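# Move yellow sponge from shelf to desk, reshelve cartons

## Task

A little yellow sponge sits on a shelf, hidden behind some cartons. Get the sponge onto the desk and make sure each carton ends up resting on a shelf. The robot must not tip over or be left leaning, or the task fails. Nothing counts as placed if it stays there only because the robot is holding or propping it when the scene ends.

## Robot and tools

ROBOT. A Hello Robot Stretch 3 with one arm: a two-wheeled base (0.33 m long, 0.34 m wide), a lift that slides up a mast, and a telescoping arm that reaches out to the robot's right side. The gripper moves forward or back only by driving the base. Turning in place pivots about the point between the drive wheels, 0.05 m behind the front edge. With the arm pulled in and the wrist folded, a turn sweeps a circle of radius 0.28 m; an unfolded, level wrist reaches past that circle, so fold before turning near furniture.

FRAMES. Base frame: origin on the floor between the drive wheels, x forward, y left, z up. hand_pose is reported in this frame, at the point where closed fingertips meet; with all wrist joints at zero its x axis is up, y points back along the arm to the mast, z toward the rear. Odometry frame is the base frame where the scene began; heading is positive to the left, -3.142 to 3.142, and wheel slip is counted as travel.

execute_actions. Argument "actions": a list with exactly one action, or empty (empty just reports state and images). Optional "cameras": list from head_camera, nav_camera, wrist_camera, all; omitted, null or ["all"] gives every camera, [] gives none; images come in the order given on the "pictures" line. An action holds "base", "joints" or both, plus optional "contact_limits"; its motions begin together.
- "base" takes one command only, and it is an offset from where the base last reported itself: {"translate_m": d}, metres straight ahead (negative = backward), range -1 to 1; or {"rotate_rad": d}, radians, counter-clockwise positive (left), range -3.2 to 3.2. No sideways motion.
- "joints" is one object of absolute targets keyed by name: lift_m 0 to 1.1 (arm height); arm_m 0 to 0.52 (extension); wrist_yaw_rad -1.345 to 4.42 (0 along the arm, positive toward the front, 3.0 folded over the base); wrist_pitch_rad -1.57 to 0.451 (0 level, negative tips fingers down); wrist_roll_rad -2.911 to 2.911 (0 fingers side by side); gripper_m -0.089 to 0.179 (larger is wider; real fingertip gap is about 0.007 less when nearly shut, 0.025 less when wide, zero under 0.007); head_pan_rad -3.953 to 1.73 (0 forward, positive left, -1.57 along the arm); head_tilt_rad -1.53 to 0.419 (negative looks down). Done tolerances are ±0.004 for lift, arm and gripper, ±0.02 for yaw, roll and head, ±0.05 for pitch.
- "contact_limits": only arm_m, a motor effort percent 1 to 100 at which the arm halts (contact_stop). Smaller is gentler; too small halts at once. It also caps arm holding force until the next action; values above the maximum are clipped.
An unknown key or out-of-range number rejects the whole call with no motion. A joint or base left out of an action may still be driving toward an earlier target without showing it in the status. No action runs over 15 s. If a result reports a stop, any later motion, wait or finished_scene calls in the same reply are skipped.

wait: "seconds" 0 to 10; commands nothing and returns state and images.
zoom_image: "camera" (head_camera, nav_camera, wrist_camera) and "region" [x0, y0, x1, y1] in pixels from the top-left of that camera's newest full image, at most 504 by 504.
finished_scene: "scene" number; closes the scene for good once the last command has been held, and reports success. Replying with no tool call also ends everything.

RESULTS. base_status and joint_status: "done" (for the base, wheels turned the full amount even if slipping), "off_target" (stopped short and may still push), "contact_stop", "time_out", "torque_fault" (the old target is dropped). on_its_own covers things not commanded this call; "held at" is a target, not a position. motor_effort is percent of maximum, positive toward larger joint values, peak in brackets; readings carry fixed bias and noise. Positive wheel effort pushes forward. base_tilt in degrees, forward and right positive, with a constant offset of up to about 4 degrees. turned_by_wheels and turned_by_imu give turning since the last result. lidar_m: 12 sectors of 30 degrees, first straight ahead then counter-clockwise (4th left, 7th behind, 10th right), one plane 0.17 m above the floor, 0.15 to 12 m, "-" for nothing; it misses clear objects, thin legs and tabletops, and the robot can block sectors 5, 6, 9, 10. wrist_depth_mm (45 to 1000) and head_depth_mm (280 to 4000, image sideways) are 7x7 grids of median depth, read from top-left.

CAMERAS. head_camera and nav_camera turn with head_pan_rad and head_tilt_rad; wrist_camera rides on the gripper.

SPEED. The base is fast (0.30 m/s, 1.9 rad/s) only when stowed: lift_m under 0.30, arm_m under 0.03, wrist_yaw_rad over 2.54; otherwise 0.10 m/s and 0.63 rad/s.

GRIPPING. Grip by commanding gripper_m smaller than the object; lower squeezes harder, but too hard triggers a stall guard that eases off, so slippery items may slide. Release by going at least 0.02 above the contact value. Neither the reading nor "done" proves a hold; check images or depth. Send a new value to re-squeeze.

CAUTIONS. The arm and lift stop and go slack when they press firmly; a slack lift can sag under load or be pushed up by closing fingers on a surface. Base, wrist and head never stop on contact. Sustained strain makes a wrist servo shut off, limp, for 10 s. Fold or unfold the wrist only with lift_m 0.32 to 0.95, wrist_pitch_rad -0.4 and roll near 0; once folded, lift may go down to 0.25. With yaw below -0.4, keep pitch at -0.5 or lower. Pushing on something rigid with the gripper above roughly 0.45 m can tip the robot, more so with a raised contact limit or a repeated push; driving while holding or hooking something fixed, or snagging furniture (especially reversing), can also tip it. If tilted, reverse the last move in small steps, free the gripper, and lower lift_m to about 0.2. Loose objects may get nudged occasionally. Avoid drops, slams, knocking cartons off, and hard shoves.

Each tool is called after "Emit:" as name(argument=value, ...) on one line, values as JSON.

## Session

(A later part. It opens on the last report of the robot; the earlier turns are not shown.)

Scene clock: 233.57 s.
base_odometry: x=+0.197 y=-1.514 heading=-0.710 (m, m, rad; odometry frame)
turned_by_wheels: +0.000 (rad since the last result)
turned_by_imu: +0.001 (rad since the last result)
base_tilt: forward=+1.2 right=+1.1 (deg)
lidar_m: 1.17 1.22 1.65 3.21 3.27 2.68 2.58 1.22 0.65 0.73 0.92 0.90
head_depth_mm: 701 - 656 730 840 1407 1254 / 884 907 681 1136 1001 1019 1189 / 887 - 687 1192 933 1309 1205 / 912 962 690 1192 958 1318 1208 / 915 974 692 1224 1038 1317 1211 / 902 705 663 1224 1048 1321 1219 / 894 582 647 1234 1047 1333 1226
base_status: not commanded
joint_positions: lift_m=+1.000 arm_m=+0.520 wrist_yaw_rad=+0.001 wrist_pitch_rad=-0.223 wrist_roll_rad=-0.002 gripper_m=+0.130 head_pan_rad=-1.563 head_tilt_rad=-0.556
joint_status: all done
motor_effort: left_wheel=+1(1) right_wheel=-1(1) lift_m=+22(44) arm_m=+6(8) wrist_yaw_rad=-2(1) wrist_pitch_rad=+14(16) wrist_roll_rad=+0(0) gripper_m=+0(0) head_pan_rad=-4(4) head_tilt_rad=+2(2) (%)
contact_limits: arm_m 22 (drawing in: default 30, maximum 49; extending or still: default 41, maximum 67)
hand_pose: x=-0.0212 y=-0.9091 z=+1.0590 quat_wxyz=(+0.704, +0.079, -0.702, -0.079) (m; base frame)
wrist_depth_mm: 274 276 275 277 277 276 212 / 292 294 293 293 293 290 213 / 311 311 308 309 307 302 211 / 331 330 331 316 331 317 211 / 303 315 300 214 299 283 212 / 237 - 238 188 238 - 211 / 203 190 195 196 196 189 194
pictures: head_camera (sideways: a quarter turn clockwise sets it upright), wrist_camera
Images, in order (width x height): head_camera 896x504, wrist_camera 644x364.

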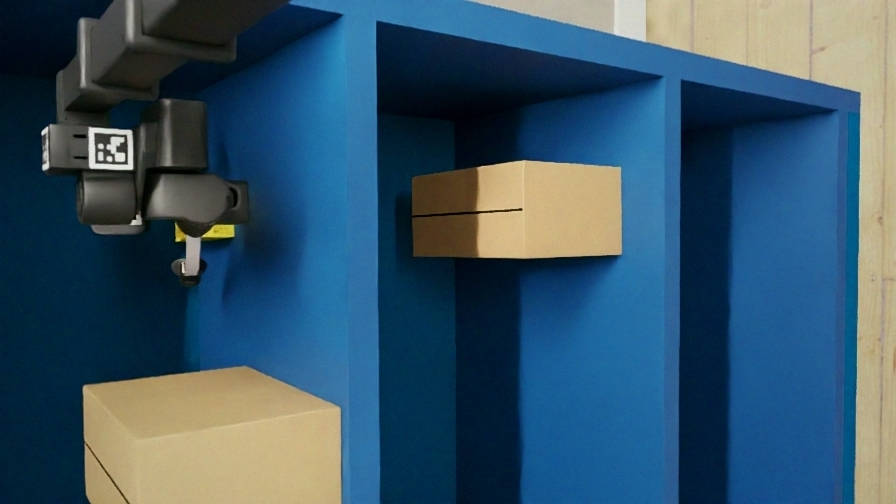

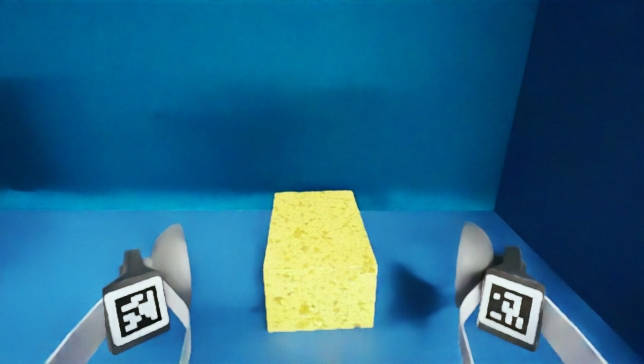

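Emit:
execute_actions(actions=[{"joints":{"lift_m":0.978}}], cameras=["wrist_camera"])

Scene clock: 237.73 s.
base_odometry: x=+0.197 y=-1.514 heading=-0.710 (m, m, rad; odometry frame)
turned_by_wheels: +0.000 (rad since the last result)
turned_by_imu: +0.001 (rad since the last result)
base_tilt: forward=+1.3 right=+1.0 (deg)
lidar_m: 1.17 1.21 1.65 3.22 3.30 2.68 2.58 1.22 0.65 0.73 0.92 0.90
head_depth_mm: 699 - 654 731 837 1417 1243 / 899 892 682 1128 1002 1023 1191 / 898 - 686 1193 929 1314 1207 / 909 960 690 1201 954 1312 1213 / 911 973 694 1219 1038 1324 1204 / 899 706 663 1231 1042 1324 1213 / 893 581 648 1221 1045 1325 1224
base_status: not commanded
joint_positions: lift_m=+0.978 arm_m=+0.520 wrist_yaw_rad=+0.001 wrist_pitch_rad=-0.223 wrist_roll_rad=-0.002 gripper_m=+0.130 head_pan_rad=-1.563 head_tilt_rad=-0.556
joint_status: all done
motor_effort: left_wheel=+1(1) right_wheel=-1(1) lift_m=+22(21) arm_m=+6(6) wrist_yaw_rad=-2(2) wrist_pitch_rad=+14(14) wrist_roll_rad=+1(0) gripper_m=+0(0) head_pan_rad=-4(4) head_tilt_rad=+3(3) (%)
hand_pose: x=-0.0212 y=-0.9092 z=+1.0371 quat_wxyz=(+0.704, +0.079, -0.702, -0.078) (m; base frame)
wrist_depth_mm: 277 275 277 274 277 276 212 / 292 293 292 291 290 289 212 / 310 314 310 311 308 302 211 / 324 325 327 237 323 309 210 / 258 271 258 180 259 260 212 / 205 - 203 189 204 - 196 / 175 163 168 168 168 163 169
pictures: wrist_camera
Images, in order (width x height): wrist_camera 644x364.

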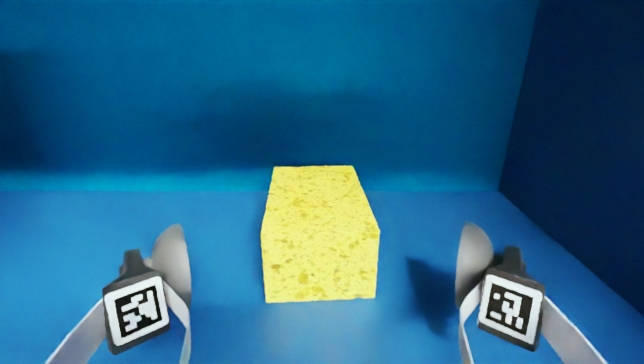

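Width ~0.055. Close.

Emit:
execute_actions(actions=[{"joints":{"gripper_m":0.035}}], cameras=["wrist_camera"])

Emit:
execute_actions(actions=[{"joints":{"lift_m":1.01}}], cameras=["wrist_camera"])

Scene clock: 242.77 s.
base_odometry: x=+0.197 y=-1.514 heading=-0.710 (m, m, rad; odometry frame)
turned_by_wheels: +0.000 (rad since the last result)
turned_by_imu: +0.001 (rad since the last result)
base_tilt: forward=+1.3 right=+1.0 (deg)
lidar_m: 1.17 1.21 1.66 3.20 3.28 2.68 2.59 1.22 0.65 0.73 0.92 0.90
head_depth_mm: 699 - 655 731 837 1418 1250 / 895 890 681 1132 1002 1021 1192 / 895 - 685 1190 934 1309 1208 / 908 967 688 1197 954 1321 1208 / 912 971 692 1232 1038 1317 1207 / 901 704 664 1225 1044 1322 1218 / 891 581 649 1229 1045 1326 1212
base_status: not commanded
joint_positions: lift_m=+0.978 arm_m=+0.520 wrist_yaw_rad=+0.001 wrist_pitch_rad=-0.223 wrist_roll_rad=-0.002 gripper_m=+0.035 head_pan_rad=-1.563 head_tilt_rad=-0.556
joint_status: all done
motor_effort: left_wheel=+1(1) right_wheel=-2(1) lift_m=+22(22) arm_m=+6(6) wrist_yaw_rad=-1(1) wrist_pitch_rad=+14(14) wrist_roll_rad=+0(0) gripper_m=+0(81) head_pan_rad=-4(4) head_tilt_rad=+2(2) (%)
hand_pose: x=-0.0212 y=-0.9092 z=+1.0371 quat_wxyz=(+0.704, +0.079, -0.702, -0.078) (m; base frame)
wrist_depth_mm: 276 277 277 276 277 274 211 / 294 292 293 291 292 287 211 / 310 308 311 310 311 302 211 / 328 327 324 237 327 308 212 / 259 259 257 183 258 259 212 / 206 205 212 191 210 205 197 / 170 168 163 168 163 169 169
pictures: wrist_camera
Images, in order (width x height): wrist_camera 644x364.

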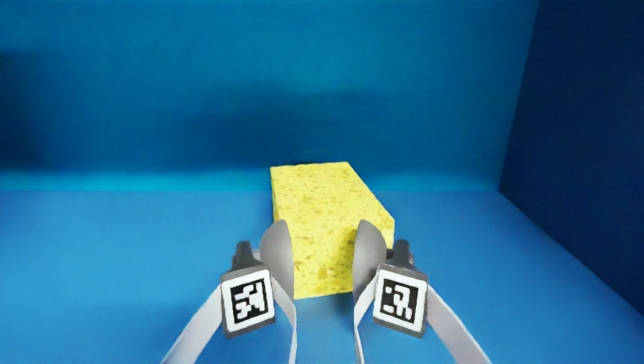

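Scene clock: 243.87 s.
base_odometry: x=+0.197 y=-1.514 heading=-0.710 (m, m, rad; odometry frame)
turned_by_wheels: +0.000 (rad since the last result)
turned_by_imu: +0.000 (rad since the last result)
base_tilt: forward=+1.2 right=+1.0 (deg)
lidar_m: 1.17 1.22 1.66 3.22 3.29 2.68 2.58 1.21 0.65 0.72 0.92 0.90
head_depth_mm: 700 792 655 733 840 1415 1252 / 882 906 683 1131 999 1023 1189 / 885 846 685 1190 934 1310 1208 / 907 966 689 1198 955 1315 1213 / 912 971 693 1223 1038 1325 1214 / 899 705 663 1233 1043 1320 1217 / 892 582 650 1236 1046 1328 1213
base_status: not commanded
joint_positions: lift_m=+1.010 arm_m=+0.520 wrist_yaw_rad=+0.001 wrist_pitch_rad=-0.223 wrist_roll_rad=-0.002 gripper_m=+0.035 head_pan_rad=-1.563 head_tilt_rad=-0.556
joint_status: all done
motor_effort: left_wheel=+1(1) right_wheel=-1(2) lift_m=+49(50) arm_m=+6(6) wrist_yaw_rad=-2(1) wrist_pitch_rad=+14(14) wrist_roll_rad=+0(1) gripper_m=+1(0) head_pan_rad=-3(3) head_tilt_rad=+3(2) (%)
hand_pose: x=-0.0212 y=-0.9092 z=+1.0682 quat_wxyz=(+0.704, +0.079, -0.702, -0.078) (m; base frame)
wrist_depth_mm: 278 275 276 278 273 275 213 / 292 294 293 290 291 289 212 / 312 310 311 308 310 299 211 / 330 328 326 328 325 315 211 / 317 320 319 232 327 296 212 / 252 252 264 196 254 252 211 / 206 208 201 204 200 207 200
pictures: wrist_camera
Images, in order (width x height): wrist_camera 644x364.

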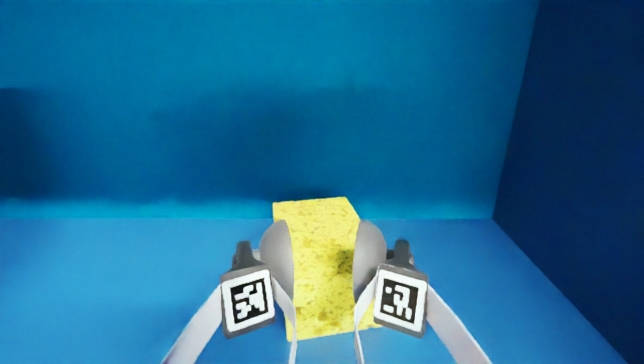

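Emit:
execute_actions(actions=[{"joints":{"arm_m":0.08,"gripper_m":0.13}}], cameras=[])

Emit:
execute_actions(actions=[{"base":{"rotate_rad":0.4}}], cameras=[])

Emit:
execute_actions(actions=[{"base":{"translate_m":-0.18}}], cameras=[])

Emit:
execute_actions(actions=[{"base":{"rotate_rad":-0.4}}], cameras=[])

Emit:
execute_actions(actions=[{"base":{"translate_m":0.16}}], cameras=["wrist_camera"])

Scene clock: 257.33 s.
base_odometry: x=+0.197 y=-1.514 heading=-0.710 (m, m, rad; odometry frame)
turned_by_wheels: +0.000 (rad since the last result)
turned_by_imu: +0.002 (rad since the last result)
base_tilt: forward=+1.1 right=+1.1 (deg)
lidar_m: 1.17 1.21 1.65 3.20 3.26 2.68 2.58 1.22 0.65 0.73 0.92 0.90
head_depth_mm: 701 707 - - - 1396 1246 / 903 954 - - - 1025 1191 / 908 959 - - - 1327 1213 / 915 965 692 1206 953 1317 1206 / 911 974 730 1224 1039 1324 1211 / 902 705 663 1230 1041 1324 1216 / 894 583 650 1226 1043 1325 1216
base_status: not commanded
joint_positions: lift_m=+1.010 arm_m=+0.080 wrist_yaw_rad=+0.001 wrist_pitch_rad=-0.223 wrist_roll_rad=-0.002 gripper_m=+0.130 head_pan_rad=-1.563 head_tilt_rad=-0.556
joint_status: all done
motor_effort: left_wheel=+1(1) right_wheel=-1(1) lift_m=+49(49) arm_m=-6(6) wrist_yaw_rad=-1(1) wrist_pitch_rad=+14(14) wrist_roll_rad=+0(0) gripper_m=+0(83) head_pan_rad=-4(3) head_tilt_rad=+3(2) (%)
hand_pose: x=-0.0212 y=-0.4700 z=+1.0682 quat_wxyz=(+0.704, +0.079, -0.702, -0.078) (m; base frame)
wrist_depth_mm: 283 650 658 664 656 322 673 / 292 339 711 710 636 323 713 / 310 341 616 623 552 321 771 / 330 344 443 440 431 320 814 / 344 338 338 336 340 337 877 / 819 - 900 696 634 - 920 / 736 736 744 568 633 411 -
pictures: none
No camera images: the call's "cameras" was empty. Leave "cameras" out to get every camera's image.

Scene clock: 258.90 s.
base_odometry: x=+0.197 y=-1.514 heading=-0.310 (m, m, rad; odometry frame)
turned_by_wheels: +0.400 (rad since the last result)
turned_by_imu: +0.398 (rad since the last result)
base_tilt: forward=+1.2 right=+1.0 (deg)
lidar_m: 1.18 1.49 3.10 3.28 2.80 2.58 1.22 1.17 0.65 1.06 0.89 1.17
head_depth_mm: 889 947 - - - 921 1171 / 895 617 - - - 1318 1183 / 938 614 - - - 1344 1207 / 980 833 764 1251 1039 1376 1227 / 1001 748 767 1277 1071 1380 1257 / 908 703 1028 1178 1139 1357 1262 / 823 845 907 1009 1196 1471 1269
base_status: done
joint_positions: lift_m=+1.010 arm_m=+0.080 wrist_yaw_rad=+0.001 wrist_pitch_rad=-0.223 wrist_roll_rad=-0.002 gripper_m=+0.130 head_pan_rad=-1.563 head_tilt_rad=-0.556
joint_status: not commanded
motor_effort: left_wheel=-2(4) right_wheel=+3(8) lift_m=+49(48) arm_m=-6(6) wrist_yaw_rad=-1(1) wrist_pitch_rad=+14(14) wrist_roll_rad=+1(0) gripper_m=+0(0) head_pan_rad=-3(4) head_tilt_rad=+2(2) (%)
hand_pose: x=-0.0212 y=-0.4700 z=+1.0682 quat_wxyz=(+0.704, +0.079, -0.702, -0.078) (m; base frame)
wrist_depth_mm: 476 533 692 711 653 619 572 / 505 433 449 340 348 639 592 / 839 472 471 357 407 610 597 / 909 504 441 379 384 436 438 / 997 606 859 911 345 339 320 / - - 870 917 875 - 296 / 972 742 759 765 764 531 612
pictures: none
No camera images: the call's "cameras" was empty. Leave "cameras" out to get every camera's image.

Scene clock: 261.67 s.
base_odometry: x=+0.025 y=-1.459 heading=-0.310 (m, m, rad; odometry frame)
turned_by_wheels: +0.000 (rad since the last result)
turned_by_imu: +0.000 (rad since the last result)
base_tilt: forward=+1.2 right=+1.1 (deg)
lidar_m: 1.35 1.69 3.30 3.30 2.62 2.42 1.04 1.10 0.55 1.01 0.98 1.34
head_depth_mm: 838 891 - - - 855 1042 / 869 928 - - - 879 1180 / 905 960 - - - 1291 1183 / 899 735 692 1248 1037 1313 1209 / 936 618 667 1298 1039 1350 1234 / 985 622 695 1292 1046 1389 1263 / 1000 766 780 1226 1105 1381 1262
base_status: done
joint_positions: lift_m=+1.010 arm_m=+0.080 wrist_yaw_rad=+0.001 wrist_pitch_rad=-0.223 wrist_roll_rad=-0.002 gripper_m=+0.130 head_pan_rad=-1.563 head_tilt_rad=-0.556
joint_status: not commanded
motor_effort: left_wheel=-1(5) right_wheel=+3(4) lift_m=+49(49) arm_m=-5(5) wrist_yaw_rad=+0(0) wrist_pitch_rad=+14(14) wrist_roll_rad=+0(1) gripper_m=+0(1) head_pan_rad=-3(4) head_tilt_rad=+2(3) (%)
hand_pose: x=-0.0212 y=-0.4700 z=+1.0682 quat_wxyz=(+0.704, +0.079, -0.702, -0.078) (m; base frame)
wrist_depth_mm: 571 693 718 661 621 562 439 / 419 341 341 685 647 585 409 / 436 363 353 559 621 601 382 / 455 393 364 437 434 437 362 / 652 738 356 321 321 340 304 / 664 - 935 893 280 - 252 / 690 755 770 752 550 722 233
pictures: none
No camera images: the call's "cameras" was empty. Leave "cameras" out to get every camera's image.

Scene clock: 263.27 s.
base_odometry: x=+0.025 y=-1.459 heading=-0.710 (m, m, rad; odometry frame)
turned_by_wheels: -0.400 (rad since the last result)
turned_by_imu: -0.397 (rad since the last result)
base_tilt: forward=+1.1 right=+1.0 (deg)
lidar_m: 1.34 1.39 1.89 3.31 3.42 2.52 2.42 1.04 1.06 0.55 1.04 0.98
head_depth_mm: 862 924 - - - 1456 1257 / 849 952 - - - 1458 1251 / 461 510 - - - 906 1181 / 847 912 692 1168 1034 907 1184 / 851 909 728 925 857 896 1179 / 855 918 697 1162 878 911 1189 / 854 926 703 1188 1049 915 1192
base_status: done
joint_positions: lift_m=+1.010 arm_m=+0.080 wrist_yaw_rad=+0.001 wrist_pitch_rad=-0.223 wrist_roll_rad=-0.002 gripper_m=+0.130 head_pan_rad=-1.563 head_tilt_rad=-0.556
joint_status: not commanded
motor_effort: left_wheel=+1(3) right_wheel=-1(7) lift_m=+49(48) arm_m=-5(6) wrist_yaw_rad=-1(1) wrist_pitch_rad=+14(14) wrist_roll_rad=+0(0) gripper_m=+0(0) head_pan_rad=-4(3) head_tilt_rad=+2(3) (%)
hand_pose: x=-0.0212 y=-0.4700 z=+1.0682 quat_wxyz=(+0.704, +0.079, -0.702, -0.078) (m; base frame)
wrist_depth_mm: 600 607 618 599 617 621 628 / 448 651 635 640 649 658 651 / 441 670 623 559 695 701 694 / 413 440 436 383 730 750 738 / 319 331 324 288 793 781 788 / 277 - 277 274 856 - 875 / 793 755 568 734 927 930 919
pictures: none
No camera images: the call's "cameras" was empty. Leave "cameras" out to get every camera's image.

Scene clock: 265.83 s.
base_odometry: x=+0.147 y=-1.564 heading=-0.710 (m, m, rad; odometry frame)
turned_by_wheels: +0.000 (rad since the last result)
turned_by_imu: +0.001 (rad since the last result)
base_tilt: forward=+1.3 right=+1.1 (deg)
lidar_m: 1.18 1.22 1.66 3.28 3.67 2.68 2.57 1.18 0.58 0.70 0.93 0.85
head_depth_mm: 679 681 - - - 1354 1245 / 846 895 - - - 893 1117 / 849 899 - - - 885 1182 / 852 907 693 921 868 889 1185 / 852 914 727 1174 1039 908 1184 / 843 732 666 1180 1047 915 1193 / 831 537 580 1185 1050 917 1191
base_status: done
joint_positions: lift_m=+1.010 arm_m=+0.080 wrist_yaw_rad=+0.001 wrist_pitch_rad=-0.223 wrist_roll_rad=-0.002 gripper_m=+0.130 head_pan_rad=-1.563 head_tilt_rad=-0.556
joint_status: not commanded
motor_effort: left_wheel=+0(5) right_wheel=-2(6) lift_m=+49(48) arm_m=-5(5) wrist_yaw_rad=+0(0) wrist_pitch_rad=+14(14) wrist_roll_rad=+0(0) gripper_m=+0(0) head_pan_rad=-4(4) head_tilt_rad=+3(2) (%)
hand_pose: x=-0.0212 y=-0.4700 z=+1.0682 quat_wxyz=(+0.704, +0.079, -0.702, -0.078) (m; base frame)
wrist_depth_mm: 279 596 621 608 587 308 207 / 249 354 638 646 615 308 216 / 249 351 670 634 563 312 224 / 262 353 440 437 432 309 241 / 275 311 323 323 318 291 259 / 275 - 276 276 275 - 828 / 769 747 777 552 623 331 895
pictures: wrist_camera
Images, in order (width x height): wrist_camera 644x364.

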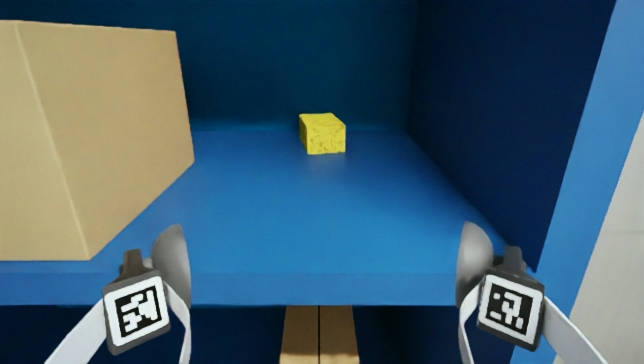

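Emit:
execute_actions(actions=[{"joints":{"arm_m":0.5,"lift_m":0.978},"contact_limits":{"arm_m":22}}], cameras=["wrist_camera"])

Scene clock: 275.90 s.
base_odometry: x=+0.147 y=-1.564 heading=-0.710 (m, m, rad; odometry frame)
turned_by_wheels: +0.000 (rad since the last result)
turned_by_imu: +0.002 (rad since the last result)
base_tilt: forward=+1.4 right=+1.0 (deg)
lidar_m: 1.18 1.22 1.67 3.27 3.63 2.68 2.57 1.18 0.58 0.70 0.93 0.86
head_depth_mm: 678 - 643 640 743 1363 1246 / 837 877 682 982 984 891 1118 / 837 - 687 949 850 889 1182 / 850 907 690 954 863 891 1180 / 849 912 696 1168 1036 909 1185 / 842 731 666 1178 1040 912 1188 / 831 537 580 1182 1045 915 1185
base_status: not commanded
joint_positions: lift_m=+0.978 arm_m=+0.500 wrist_yaw_rad=+0.001 wrist_pitch_rad=-0.222 wrist_roll_rad=-0.002 gripper_m=+0.130 head_pan_rad=-1.563 head_tilt_rad=-0.556
joint_status: all done
motor_effort: left_wheel=+1(1) right_wheel=-1(2) lift_m=+22(42) arm_m=+6(8) wrist_yaw_rad=-1(1) wrist_pitch_rad=+13(14) wrist_roll_rad=+0(0) gripper_m=-1(1) head_pan_rad=-4(3) head_tilt_rad=+3(2) (%)
contact_limits: arm_m 22 (drawing in: default 30, maximum 49; extending or still: default 41, maximum 67)
hand_pose: x=-0.0212 y=-0.8892 z=+1.0372 quat_wxyz=(+0.704, +0.079, -0.702, -0.078) (m; base frame)
wrist_depth_mm: 233 231 230 232 230 230 204 / 244 244 242 244 244 242 202 / 259 259 260 257 258 260 206 / 276 277 271 267 275 267 205 / 261 273 246 173 259 261 204 / 205 - 195 138 196 - 194 / 175 163 163 143 163 163 169
pictures: wrist_camera
Images, in order (width x height): wrist_camera 644x364.

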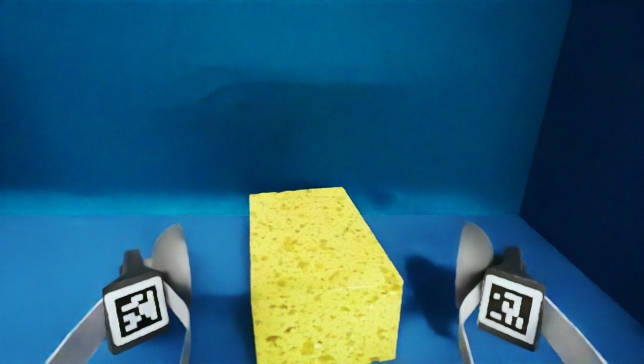

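Emit:
execute_actions(actions=[{"joints":{"lift_m":0.966}}], cameras=[])

Emit:
execute_actions(actions=[{"joints":{"gripper_m":0.04}}], cameras=["wrist_camera"])

Emit:
execute_actions(actions=[{"joints":{"lift_m":1.0}}], cameras=["wrist_camera"])

Scene clock: 280.70 s.
base_odometry: x=+0.147 y=-1.564 heading=-0.710 (m, m, rad; odometry frame)
turned_by_wheels: +0.000 (rad since the last result)
turned_by_imu: +0.001 (rad since the last result)
base_tilt: forward=+1.2 right=+1.1 (deg)
lidar_m: 1.18 1.22 1.66 3.28 3.67 2.68 2.57 1.18 0.58 0.70 0.93 0.85
head_depth_mm: 678 - 621 641 745 1355 1252 / 835 - 682 985 983 894 1114 / 845 - 657 951 848 890 1177 / 849 910 689 957 869 888 1184 / 850 913 692 1177 1038 909 1183 / 842 733 667 1172 1043 913 1190 / 831 536 579 1188 1044 913 1187
base_status: not commanded
joint_positions: lift_m=+0.966 arm_m=+0.500 wrist_yaw_rad=+0.001 wrist_pitch_rad=-0.222 wrist_roll_rad=-0.002 gripper_m=+0.130 head_pan_rad=-1.563 head_tilt_rad=-0.556
joint_status: all done
motor_effort: left_wheel=+1(0) right_wheel=-1(1) lift_m=+22(24) arm_m=+5(6) wrist_yaw_rad=-1(0) wrist_pitch_rad=+14(13) wrist_roll_rad=+0(0) gripper_m=+1(1) head_pan_rad=-4(4) head_tilt_rad=+3(3) (%)
hand_pose: x=-0.0212 y=-0.8892 z=+1.0252 quat_wxyz=(+0.704, +0.079, -0.702, -0.078) (m; base frame)
wrist_depth_mm: 233 232 231 231 232 231 206 / 244 246 242 243 244 242 204 / 259 261 259 258 258 258 204 / 277 273 272 207 277 271 204 / 236 244 224 151 235 249 204 / 186 - 180 133 172 - 187 / 160 148 149 143 148 149 155
pictures: none
No camera images: the call's "cameras" was empty. Leave "cameras" out to get every camera's image.

Scene clock: 282.10 s.
base_odometry: x=+0.147 y=-1.564 heading=-0.710 (m, m, rad; odometry frame)
turned_by_wheels: +0.000 (rad since the last result)
turned_by_imu: +0.000 (rad since the last result)
base_tilt: forward=+1.2 right=+1.0 (deg)
lidar_m: 1.18 1.22 1.66 3.27 3.64 2.68 2.58 1.18 0.58 0.70 0.93 0.85
head_depth_mm: 679 - 622 643 745 1356 1239 / 836 - 684 983 983 897 1112 / 847 - 656 950 852 888 1181 / 849 910 688 952 865 891 1183 / 852 913 694 1174 1044 911 1183 / 844 733 664 1179 1050 912 1188 / 832 538 579 1183 1050 913 1187
base_status: not commanded
joint_positions: lift_m=+0.966 arm_m=+0.500 wrist_yaw_rad=+0.001 wrist_pitch_rad=-0.222 wrist_roll_rad=-0.002 gripper_m=+0.041 head_pan_rad=-1.563 head_tilt_rad=-0.556
joint_status: all done
motor_effort: left_wheel=+1(1) right_wheel=-2(1) lift_m=+21(22) arm_m=+6(6) wrist_yaw_rad=-2(1) wrist_pitch_rad=+14(13) wrist_roll_rad=+1(1) gripper_m=-14(84) head_pan_rad=-3(4) head_tilt_rad=+3(3) (%)
hand_pose: x=-0.0212 y=-0.8892 z=+1.0252 quat_wxyz=(+0.704, +0.079, -0.702, -0.078) (m; base frame)
wrist_depth_mm: 232 229 231 231 231 230 205 / 246 243 245 245 245 242 205 / 260 257 257 258 259 256 205 / 277 276 274 207 273 270 204 / 236 236 224 150 237 236 204 / 187 187 127 129 135 186 186 / 154 154 149 141 148 155 154
pictures: wrist_camera
Images, in order (width x height): wrist_camera 644x364.

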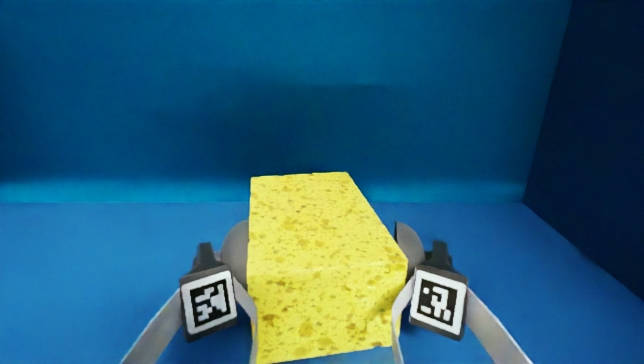

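Scene clock: 283.20 s.
base_odometry: x=+0.147 y=-1.564 heading=-0.710 (m, m, rad; odometry frame)
turned_by_wheels: +0.000 (rad since the last result)
turned_by_imu: +0.000 (rad since the last result)
base_tilt: forward=+1.1 right=+1.1 (deg)
lidar_m: 1.18 1.22 1.67 3.28 3.67 2.68 2.58 1.18 0.58 0.70 0.93 0.86
head_depth_mm: 678 - 637 642 746 1356 1250 / 827 885 682 978 987 892 1121 / 828 - 687 956 850 889 1175 / 853 906 689 954 862 892 1187 / 849 913 694 1171 1039 910 1184 / 841 731 666 1181 1043 909 1188 / 832 539 580 1186 1044 914 1190
base_status: not commanded
joint_positions: lift_m=+1.000 arm_m=+0.500 wrist_yaw_rad=+0.001 wrist_pitch_rad=-0.222 wrist_roll_rad=-0.002 gripper_m=+0.041 head_pan_rad=-1.563 head_tilt_rad=-0.556
joint_status: all done
motor_effort: left_wheel=+1(1) right_wheel=-2(1) lift_m=+49(51) arm_m=+6(6) wrist_yaw_rad=-1(0) wrist_pitch_rad=+13(13) wrist_roll_rad=+0(0) gripper_m=-14(14) head_pan_rad=-4(4) head_tilt_rad=+2(2) (%)
hand_pose: x=-0.0212 y=-0.8892 z=+1.0583 quat_wxyz=(+0.704, +0.079, -0.702, -0.078) (m; base frame)
wrist_depth_mm: 233 231 232 230 230 230 204 / 244 245 245 243 243 243 204 / 260 259 259 258 258 258 204 / 277 274 271 206 274 272 203 / 288 287 283 151 285 282 202 / 238 237 127 130 135 237 205 / 196 195 188 141 184 194 188
pictures: wrist_camera
Images, in order (width x height): wrist_camera 644x364.

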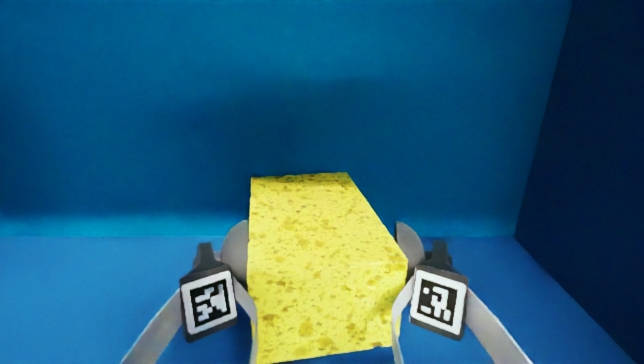

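Emit:
execute_actions(actions=[{"joints":{"arm_m":0.0,"wrist_pitch_rad":-0.4,"head_pan_rad":0,"head_tilt_rad":-0.4}}], cameras=[])

Emit:
execute_actions(actions=[{"joints":{"lift_m":0.29,"wrist_yaw_rad":2.65},"base":{"rotate_rad":1.69}}])

Scene clock: 298.57 s.
base_odometry: x=+0.147 y=-1.564 heading=-0.710 (m, m, rad; odometry frame)
turned_by_wheels: +0.000 (rad since the last result)
turned_by_imu: +0.002 (rad since the last result)
base_tilt: forward=+1.3 right=+1.1 (deg)
lidar_m: 1.18 1.22 1.67 3.28 3.67 2.69 2.58 1.18 0.58 0.71 0.93 0.85
head_depth_mm: 986 1066 1156 1259 1390 1525 1360 / 986 1070 1156 1255 1391 1522 1366 / 982 1064 1154 1257 1393 1531 1372 / 989 1067 1155 1262 1398 1530 1377 / 991 1068 1160 1264 1402 1540 1368 / 990 1067 1157 1265 1409 1531 1381 / 996 1073 1165 1269 1400 1546 1388
base_status: not commanded
joint_positions: lift_m=+1.000 arm_m=+0.001 wrist_yaw_rad=+0.001 wrist_pitch_rad=-0.416 wrist_roll_rad=-0.002 gripper_m=+0.041 head_pan_rad=-0.007 head_tilt_rad=-0.408
joint_status: all done
motor_effort: left_wheel=+1(0) right_wheel=-1(2) lift_m=+47(49) arm_m=-6(6) wrist_yaw_rad=+0(1) wrist_pitch_rad=+10(11) wrist_roll_rad=+0(0) gripper_m=-14(13) head_pan_rad=+3(44) head_tilt_rad=+4(14) (%)
hand_pose: x=-0.0213 y=-0.3707 z=+1.0127 quat_wxyz=(+0.693, +0.147, -0.691, -0.146) (m; base frame)
wrist_depth_mm: 291 353 676 677 607 310 704 / 313 351 458 451 454 311 754 / 330 335 331 339 336 335 828 / 808 902 863 190 615 389 926 / 825 878 847 148 431 968 - / 735 718 127 131 134 - - / 636 624 618 145 566 - -
pictures: none
No camera images: the call's "cameras" was empty. Leave "cameras" out to get every camera's image.

Scene clock: 305.87 s.
base_odometry: x=+0.147 y=-1.564 heading=+0.980 (m, m, rad; odometry frame)
turned_by_wheels: +1.690 (rad since the last result)
turned_by_imu: +1.682 (rad since the last result)
base_tilt: forward=+1.2 right=+1.2 (deg)
lidar_m: 3.29 3.28 2.61 1.99 1.30 0.58 1.00 0.85 1.19 1.18 1.27 1.90
head_depth_mm: 3181 3322 3592 2760 2074 1639 1375 / 3151 3351 3617 2747 2064 1636 1373 / 3226 3458 3658 2813 2064 1658 1374 / 3269 3470 3753 2818 2081 1637 1369 / 3228 3494 3720 2868 2089 1670 1379 / 3295 3602 3780 2847 2091 1669 1381 / 3344 3631 3894 2876 2112 1688 1383
base_status: done
joint_positions: lift_m=+0.290 arm_m=+0.001 wrist_yaw_rad=+2.647 wrist_pitch_rad=-0.417 wrist_roll_rad=-0.002 gripper_m=+0.041 head_pan_rad=-0.007 head_tilt_rad=-0.408
joint_status: all done
motor_effort: left_wheel=-1(5) right_wheel=+3(8) lift_m=+21(41) arm_m=-6(5) wrist_yaw_rad=+2(3) wrist_pitch_rad=+11(11) wrist_roll_rad=+0(0) gripper_m=-14(14) head_pan_rad=+3(4) head_tilt_rad=+3(4) (%)
hand_pose: x=+0.0853 y=+0.0515 z=+0.3034 quat_wxyz=(+0.312, +0.706, -0.027, +0.636) (m; base frame)
wrist_depth_mm: - - - - - - - / - - - - - - - / 947 957 957 965 958 964 961 / 739 745 713 189 763 733 748 / 599 624 597 148 615 616 610 / 528 512 127 131 135 518 506 / - 453 - 145 439 442 449
pictures: head_camera (sideways: a quarter turn clockwise sets it upright), nav_camera (sideways: a quarter turn counterclockwise sets it upright), wrist_camera
Images, in order (width x height): head_camera 896x504, nav_camera 672x504, wrist_camera 644x364.

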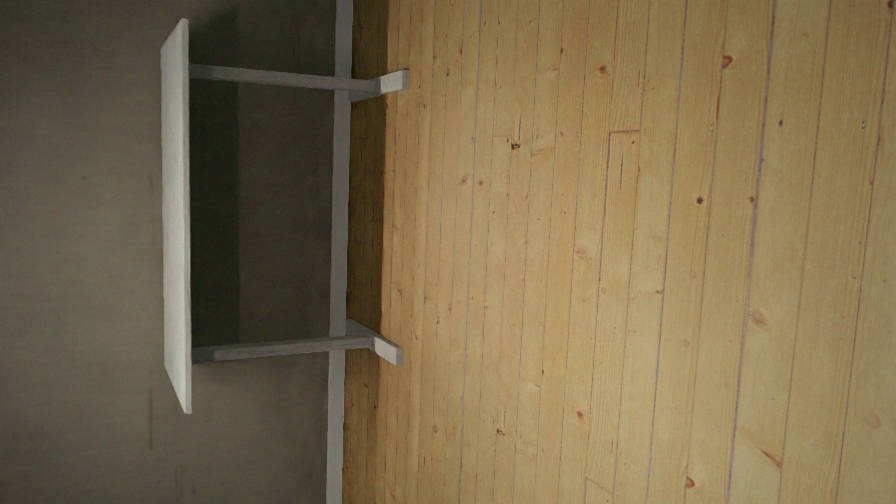

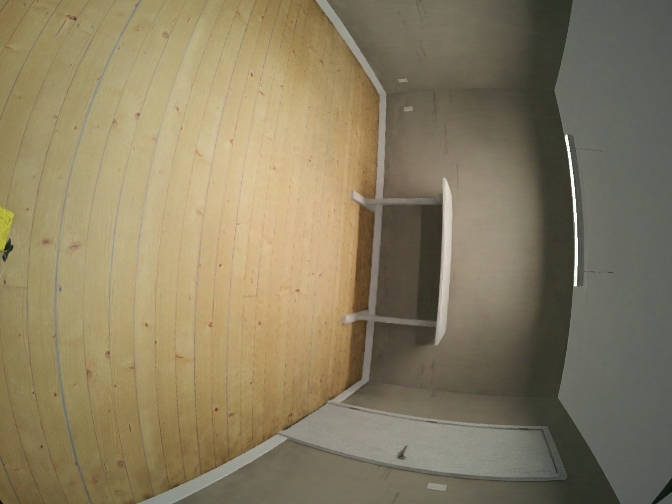

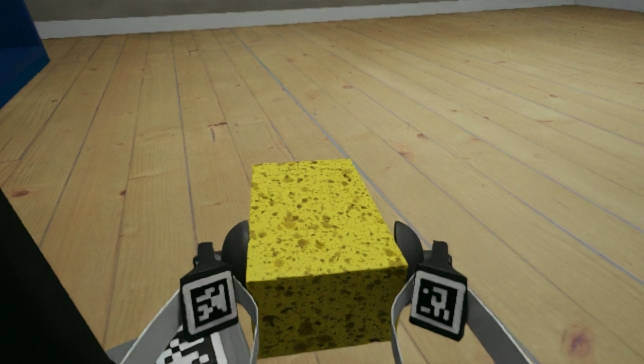

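Emit:
execute_actions(actions=[{"base":{"translate_m":1.0}}], cameras=[])

Emit:
execute_actions(actions=[{"base":{"translate_m":1.0}}], cameras=["head_camera"])

Scene clock: 314.87 s.
base_odometry: x=+0.704 y=-0.733 heading=+0.980 (m, m, rad; odometry frame)
turned_by_wheels: +0.000 (rad since the last result)
turned_by_imu: +0.007 (rad since the last result)
base_tilt: forward=+1.2 right=+1.1 (deg)
lidar_m: 2.38 2.96 2.50 2.46 2.49 1.80 1.54 1.65 1.31 1.29 1.39 2.07
head_depth_mm: 2277 2390 2640 2679 2054 1643 1357 / 2312 2422 2667 2785 2073 1641 1370 / 2337 2481 2761 2786 2086 1662 1367 / 2363 2523 2807 2779 2089 1657 1377 / 2408 2551 2842 2841 2098 1661 1383 / 2461 2572 2797 2590 2101 1658 1382 / 2479 2640 2889 2838 2089 1674 1389
base_status: done
joint_positions: lift_m=+0.290 arm_m=+0.001 wrist_yaw_rad=+2.648 wrist_pitch_rad=-0.417 wrist_roll_rad=-0.002 gripper_m=+0.041 head_pan_rad=-0.007 head_tilt_rad=-0.407
joint_status: not commanded
motor_effort: left_wheel=-2(4) right_wheel=+3(12) lift_m=+22(22) arm_m=-5(5) wrist_yaw_rad=+0(2) wrist_pitch_rad=+11(11) wrist_roll_rad=+0(0) gripper_m=-13(14) head_pan_rad=+3(3) head_tilt_rad=+2(3) (%)
hand_pose: x=+0.0852 y=+0.0516 z=+0.3033 quat_wxyz=(+0.312, +0.706, -0.026, +0.636) (m; base frame)
wrist_depth_mm: - - - - - - - / - - - - - - - / 984 959 962 960 972 968 967 / 747 751 739 189 744 753 745 / 615 598 594 147 605 620 606 / 534 514 127 131 135 516 519 / - 457 - 144 437 441 449
pictures: none
No camera images: the call's "cameras" was empty. Leave "cameras" out to get every camera's image.

Scene clock: 319.97 s.
base_odometry: x=+1.261 y=+0.097 heading=+0.980 (m, m, rad; odometry frame)
turned_by_wheels: +0.000 (rad since the last result)
turned_by_imu: +0.006 (rad since the last result)
base_tilt: forward=+1.2 right=+1.0 (deg)
lidar_m: 1.76 1.42 2.37 2.34 2.54 2.65 2.68 1.80 1.43 1.38 1.50 1.41
head_depth_mm: 1453 1573 1148 1836 1981 1656 1366 / 1469 1580 1153 1882 2009 1643 1368 / 1494 1619 1164 1900 2013 1646 1375 / 1507 1635 1169 1935 2043 1649 1372 / 1530 1656 1186 1969 2068 1662 1380 / 1547 1661 1188 2005 2112 1668 1383 / 1571 1689 1201 1534 1914 1625 1385
base_status: done
joint_positions: lift_m=+0.290 arm_m=+0.001 wrist_yaw_rad=+2.648 wrist_pitch_rad=-0.417 wrist_roll_rad=-0.002 gripper_m=+0.041 head_pan_rad=-0.007 head_tilt_rad=-0.407
joint_status: not commanded
motor_effort: left_wheel=-1(3) right_wheel=+3(10) lift_m=+22(22) arm_m=-5(6) wrist_yaw_rad=+2(3) wrist_pitch_rad=+11(11) wrist_roll_rad=+0(0) gripper_m=-13(13) head_pan_rad=+4(4) head_tilt_rad=+2(3) (%)
hand_pose: x=+0.0852 y=+0.0516 z=+0.3033 quat_wxyz=(+0.312, +0.706, -0.026, +0.636) (m; base frame)
wrist_depth_mm: - - - - - - - / - - - - - - - / 959 934 970 948 974 957 981 / 756 723 717 189 730 749 735 / 619 616 591 148 613 616 607 / 536 523 127 130 134 519 514 / - 461 - 145 436 449 442
pictures: head_camera (sideways: a quarter turn clockwise sets it upright)
Images, in order (width x height): head_camera 896x504.

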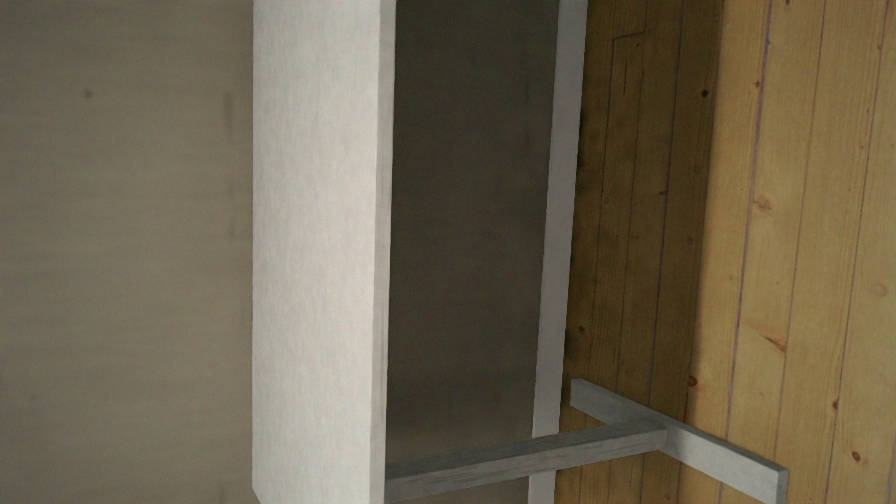

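Emit:
execute_actions(actions=[{"base":{"translate_m":0.45}}], cameras=[])

Emit:
execute_actions(actions=[{"base":{"rotate_rad":1.45},"joints":{"lift_m":0.93,"head_pan_rad":-1.57,"head_tilt_rad":-0.6}}], cameras=["head_camera"])

Emit:
execute_actions(actions=[{"joints":{"wrist_yaw_rad":0}}], cameras=["head_camera","wrist_camera"])

Scene clock: 329.50 s.
base_odometry: x=+1.512 y=+0.471 heading=+0.979 (m, m, rad; odometry frame)
turned_by_wheels: +0.000 (rad since the last result)
turned_by_imu: +0.004 (rad since the last result)
base_tilt: forward=+1.3 right=+1.1 (deg)
lidar_m: 1.31 1.01 2.15 2.29 2.47 3.05 2.98 1.87 1.47 1.45 1.59 1.05
head_depth_mm: 1078 1158 1143 752 583 1600 1368 / 1082 1169 1151 755 584 1622 1376 / 1106 1192 1159 758 609 1631 1370 / 1121 1206 1172 765 611 1652 1371 / 1135 1223 1188 769 614 1655 1383 / 1143 1245 1186 770 617 1672 1382 / 1166 1255 1196 775 645 1668 1333
base_status: done
joint_positions: lift_m=+0.290 arm_m=+0.001 wrist_yaw_rad=+2.648 wrist_pitch_rad=-0.418 wrist_roll_rad=-0.002 gripper_m=+0.041 head_pan_rad=-0.007 head_tilt_rad=-0.407
joint_status: not commanded
motor_effort: left_wheel=-1(5) right_wheel=+3(9) lift_m=+22(22) arm_m=-5(5) wrist_yaw_rad=+2(3) wrist_pitch_rad=+11(11) wrist_roll_rad=+0(0) gripper_m=-13(13) head_pan_rad=+3(3) head_tilt_rad=+3(3) (%)
hand_pose: x=+0.0851 y=+0.0516 z=+0.3032 quat_wxyz=(+0.312, +0.706, -0.026, +0.636) (m; base frame)
wrist_depth_mm: - - - - - - - / - - - - - - - / 968 990 954 972 911 911 973 / 749 744 731 188 726 746 759 / 608 617 598 148 609 604 614 / 527 516 128 131 135 501 507 / - 456 - 145 433 443 444
pictures: none
No camera images: the call's "cameras" was empty. Leave "cameras" out to get every camera's image.

Scene clock: 336.17 s.
base_odometry: x=+1.512 y=+0.471 heading=+2.429 (m, m, rad; odometry frame)
turned_by_wheels: +1.450 (rad since the last result)
turned_by_imu: +1.443 (rad since the last result)
base_tilt: forward=+1.2 right=+1.1 (deg)
lidar_m: 2.28 2.38 3.25 3.07 2.07 1.50 1.45 1.52 1.05 1.31 1.01 1.87
head_depth_mm: 1125 1016 712 610 1728 - - / 1126 1024 718 612 1691 - - / 1122 1030 723 614 1694 - - / 1132 1038 725 619 1725 - - / 1130 1048 726 620 1703 - 1217 / 1132 1048 732 624 1707 1432 1235 / 1137 1061 736 627 1675 1442 1248
base_status: done
joint_positions: lift_m=+0.930 arm_m=+0.001 wrist_yaw_rad=+2.648 wrist_pitch_rad=-0.418 wrist_roll_rad=-0.002 gripper_m=+0.041 head_pan_rad=-1.563 head_tilt_rad=-0.593
joint_status: all done
motor_effort: left_wheel=-2(8) right_wheel=+3(10) lift_m=+49(53) arm_m=-5(5) wrist_yaw_rad=+2(1) wrist_pitch_rad=+11(11) wrist_roll_rad=+0(0) gripper_m=-12(13) head_pan_rad=-4(45) head_tilt_rad=-2(16) (%)
hand_pose: x=+0.0851 y=+0.0515 z=+0.9422 quat_wxyz=(+0.312, +0.706, -0.026, +0.636) (m; base frame)
wrist_depth_mm: - - - - - - - / - - - - - - - / - - - - - - - / - - - 189 - - - / - - - 147 - - - / - - 127 130 135 - - / - - - 144 - - -
pictures: head_camera (sideways: a quarter turn clockwise sets it upright)
Images, in order (width x height): head_camera 896x504.

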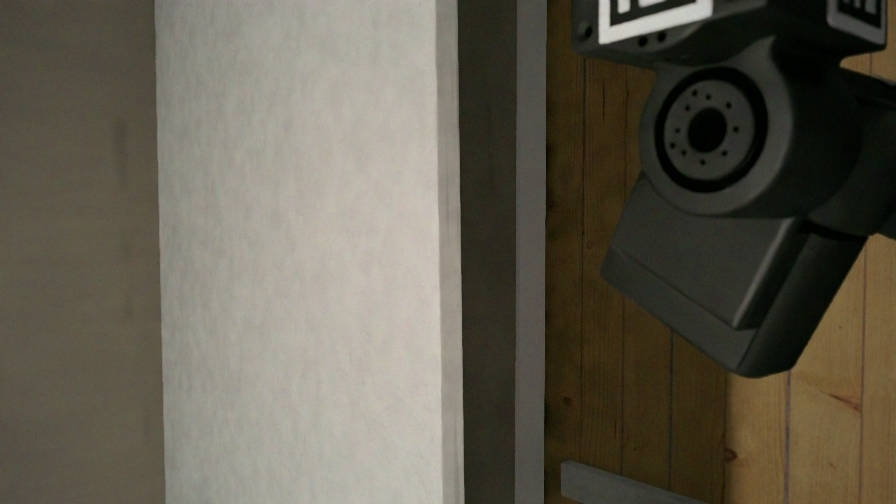

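Scene clock: 338.50 s.
base_odometry: x=+1.512 y=+0.471 heading=+2.429 (m, m, rad; odometry frame)
turned_by_wheels: +0.000 (rad since the last result)
turned_by_imu: +0.001 (rad since the last result)
base_tilt: forward=+1.3 right=+1.0 (deg)
lidar_m: 2.29 2.38 3.27 3.06 2.07 1.50 1.45 1.53 1.05 1.31 1.01 1.87
head_depth_mm: 1119 1018 714 610 1724 - - / 1125 1021 716 613 1708 - - / 1129 1029 722 594 - - - / 1130 1037 725 597 1613 1418 1224 / 1126 1044 726 621 1713 1424 1236 / 1138 1057 732 626 1705 1432 1246 / 1147 1061 736 626 1675 1450 1245
base_status: not commanded
joint_positions: lift_m=+0.930 arm_m=+0.001 wrist_yaw_rad=+0.003 wrist_pitch_rad=-0.418 wrist_roll_rad=-0.002 gripper_m=+0.041 head_pan_rad=-1.563 head_tilt_rad=-0.593
joint_status: all done
motor_effort: left_wheel=-2(1) right_wheel=+3(3) lift_m=+49(49) arm_m=-5(6) wrist_yaw_rad=-3(4) wrist_pitch_rad=+11(11) wrist_roll_rad=+1(0) gripper_m=-14(13) head_pan_rad=-4(4) head_tilt_rad=-3(3) (%)
hand_pose: x=-0.0208 y=-0.3705 z=+0.9422 quat_wxyz=(+0.693, +0.148, -0.690, -0.146) (m; base frame)
wrist_depth_mm: 604 619 620 619 621 626 614 / 358 359 361 357 357 357 356 / 268 268 268 268 271 271 273 / 732 - - 188 - - 772 / 819 - - 148 - - 878 / - - 127 130 135 - - / - - - 145 - - -
pictures: head_camera (sideways: a quarter turn clockwise sets it upright), wrist_camera
Images, in order (width x height): head_camera 896x504, wrist_camera 644x364.

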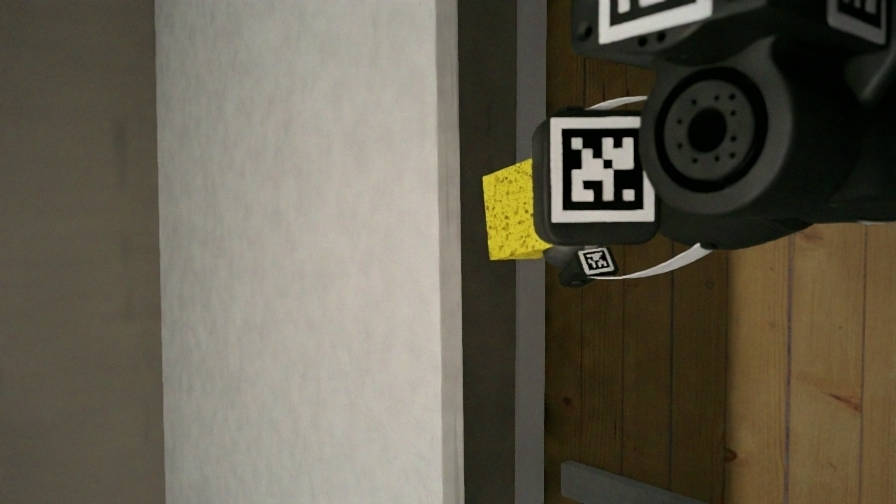

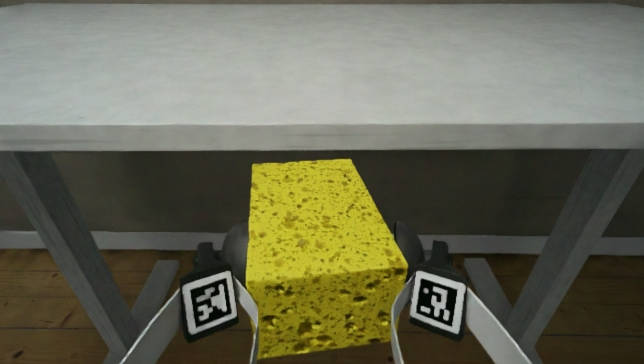

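Emit:
execute_actions(actions=[{"joints":{"lift_m":1.0,"wrist_pitch_rad":-0.2}}], cameras=[])

Emit:
execute_actions(actions=[{"joints":{"arm_m":0.27},"contact_limits":{"arm_m":22}}], cameras=["wrist_camera"])

Scene clock: 344.27 s.
base_odometry: x=+1.512 y=+0.471 heading=+2.429 (m, m, rad; odometry frame)
turned_by_wheels: +0.000 (rad since the last result)
turned_by_imu: +0.001 (rad since the last result)
base_tilt: forward=+1.2 right=+1.0 (deg)
lidar_m: 2.29 2.37 3.25 3.06 2.08 1.50 1.45 1.52 1.04 1.31 1.01 1.87
head_depth_mm: 1123 1019 713 588 - - - / 1121 1021 750 - - - - / 1127 1027 753 - - - - / 1124 1039 726 1669 1698 1422 1234 / 1134 1050 730 620 1701 1436 1238 / 1135 1052 731 621 1700 1442 1239 / 1140 1063 734 628 1666 1439 1245
base_status: not commanded
joint_positions: lift_m=+1.000 arm_m=+0.001 wrist_yaw_rad=+0.003 wrist_pitch_rad=-0.224 wrist_roll_rad=-0.002 gripper_m=+0.041 head_pan_rad=-1.563 head_tilt_rad=-0.593
joint_status: all done
motor_effort: left_wheel=-2(2) right_wheel=+3(2) lift_m=+49(49) arm_m=-6(5) wrist_yaw_rad=-3(2) wrist_pitch_rad=+15(17) wrist_roll_rad=+0(0) gripper_m=-13(13) head_pan_rad=-4(5) head_tilt_rad=-2(3) (%)
hand_pose: x=-0.0208 y=-0.3905 z=+1.0578 quat_wxyz=(+0.704, +0.080, -0.701, -0.078) (m; base frame)
wrist_depth_mm: 970 970 948 952 992 931 958 / - - - - - - - / 800 802 817 805 811 789 823 / 515 509 484 190 512 518 518 / 378 376 356 148 379 376 377 / 313 314 127 131 134 309 309 / 857 - - 144 - - 847
pictures: none
No camera images: the call's "cameras" was empty. Leave "cameras" out to get every camera's image.

Scene clock: 347.47 s.
base_odometry: x=+1.512 y=+0.471 heading=+2.429 (m, m, rad; odometry frame)
turned_by_wheels: +0.000 (rad since the last result)
turned_by_imu: +0.001 (rad since the last result)
base_tilt: forward=+1.2 right=+1.1 (deg)
lidar_m: 2.29 2.37 3.25 3.04 2.07 1.50 1.45 1.53 1.05 1.31 1.01 1.86
head_depth_mm: 1110 987 683 609 1686 1411 1229 / 1103 - 660 611 1695 1419 1230 / 1125 - - 617 1686 1421 1228 / 1131 1040 695 618 1691 1436 1232 / 1132 1046 729 622 1703 1434 1239 / 1138 1050 731 623 1712 1436 1239 / 1137 1066 735 627 1679 1437 1248
base_status: not commanded
joint_positions: lift_m=+1.000 arm_m=+0.270 wrist_yaw_rad=+0.002 wrist_pitch_rad=-0.224 wrist_roll_rad=-0.002 gripper_m=+0.041 head_pan_rad=-1.563 head_tilt_rad=-0.593
joint_status: all done
motor_effort: left_wheel=-1(2) right_wheel=+3(3) lift_m=+49(49) arm_m=+6(8) wrist_yaw_rad=-1(2) wrist_pitch_rad=+15(15) wrist_roll_rad=+0(0) gripper_m=-14(13) head_pan_rad=-4(4) head_tilt_rad=-2(2) (%)
contact_limits: arm_m 22 (drawing in: default 30, maximum 49; extending or still: default 41, maximum 67)
hand_pose: x=-0.0211 y=-0.6591 z=+1.0578 quat_wxyz=(+0.704, +0.080, -0.701, -0.079) (m; base frame)
wrist_depth_mm: 720 723 717 713 720 707 702 / 758 769 763 748 748 741 745 / 778 771 779 786 772 778 771 / 510 515 475 188 517 516 511 / 379 372 357 148 375 379 384 / 297 297 127 131 135 299 299 / 246 245 237 145 237 246 245
pictures: wrist_camera
Images, in order (width x height): wrist_camera 644x364.

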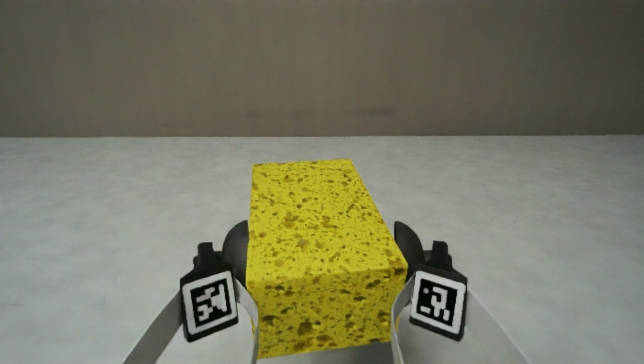

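Emit:
execute_actions(actions=[{"joints":{"lift_m":0.934}}], cameras=["wrist_camera"])

Scene clock: 352.33 s.
base_odometry: x=+1.512 y=+0.471 heading=+2.429 (m, m, rad; odometry frame)
turned_by_wheels: +0.000 (rad since the last result)
turned_by_imu: +0.001 (rad since the last result)
base_tilt: forward=+1.1 right=+1.1 (deg)
lidar_m: 2.29 2.37 3.25 3.06 2.08 1.50 1.45 1.52 1.05 1.31 1.01 1.87
head_depth_mm: 1123 1079 - 1625 1695 1419 1229 / 1128 1094 - 1633 1701 1418 1224 / 1133 1096 - 1659 1697 1427 1230 / 1132 1038 683 620 1694 1420 1232 / 1132 1046 727 621 1689 1435 1238 / 1133 1049 733 623 1703 1438 1247 / 1140 1060 735 626 1672 1437 1237
base_status: not commanded
joint_positions: lift_m=+0.934 arm_m=+0.270 wrist_yaw_rad=+0.002 wrist_pitch_rad=-0.224 wrist_roll_rad=-0.002 gripper_m=+0.041 head_pan_rad=-1.563 head_tilt_rad=-0.593
joint_status: all done
motor_effort: left_wheel=-1(2) right_wheel=+2(3) lift_m=+21(48) arm_m=+6(6) wrist_yaw_rad=-1(1) wrist_pitch_rad=+14(15) wrist_roll_rad=+0(0) gripper_m=-14(14) head_pan_rad=-4(4) head_tilt_rad=-2(3) (%)
hand_pose: x=-0.0211 y=-0.6591 z=+0.9928 quat_wxyz=(+0.704, +0.080, -0.701, -0.079) (m; base frame)
wrist_depth_mm: 739 710 717 698 703 710 722 / 765 765 774 761 740 750 747 / 537 536 554 540 539 546 540 / 348 348 321 190 343 346 346 / 253 255 241 148 252 252 254 / 200 198 127 130 135 200 200 / 166 166 159 145 160 165 165
pictures: wrist_camera
Images, in order (width x height): wrist_camera 644x364.

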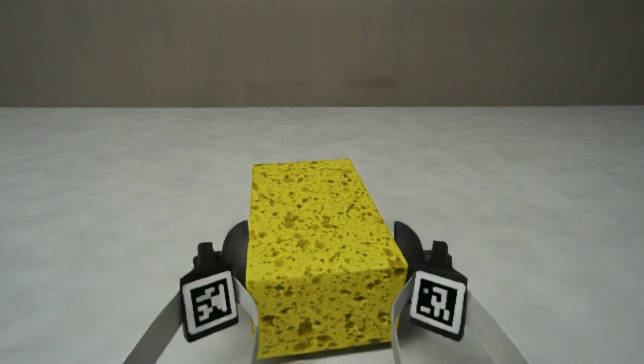

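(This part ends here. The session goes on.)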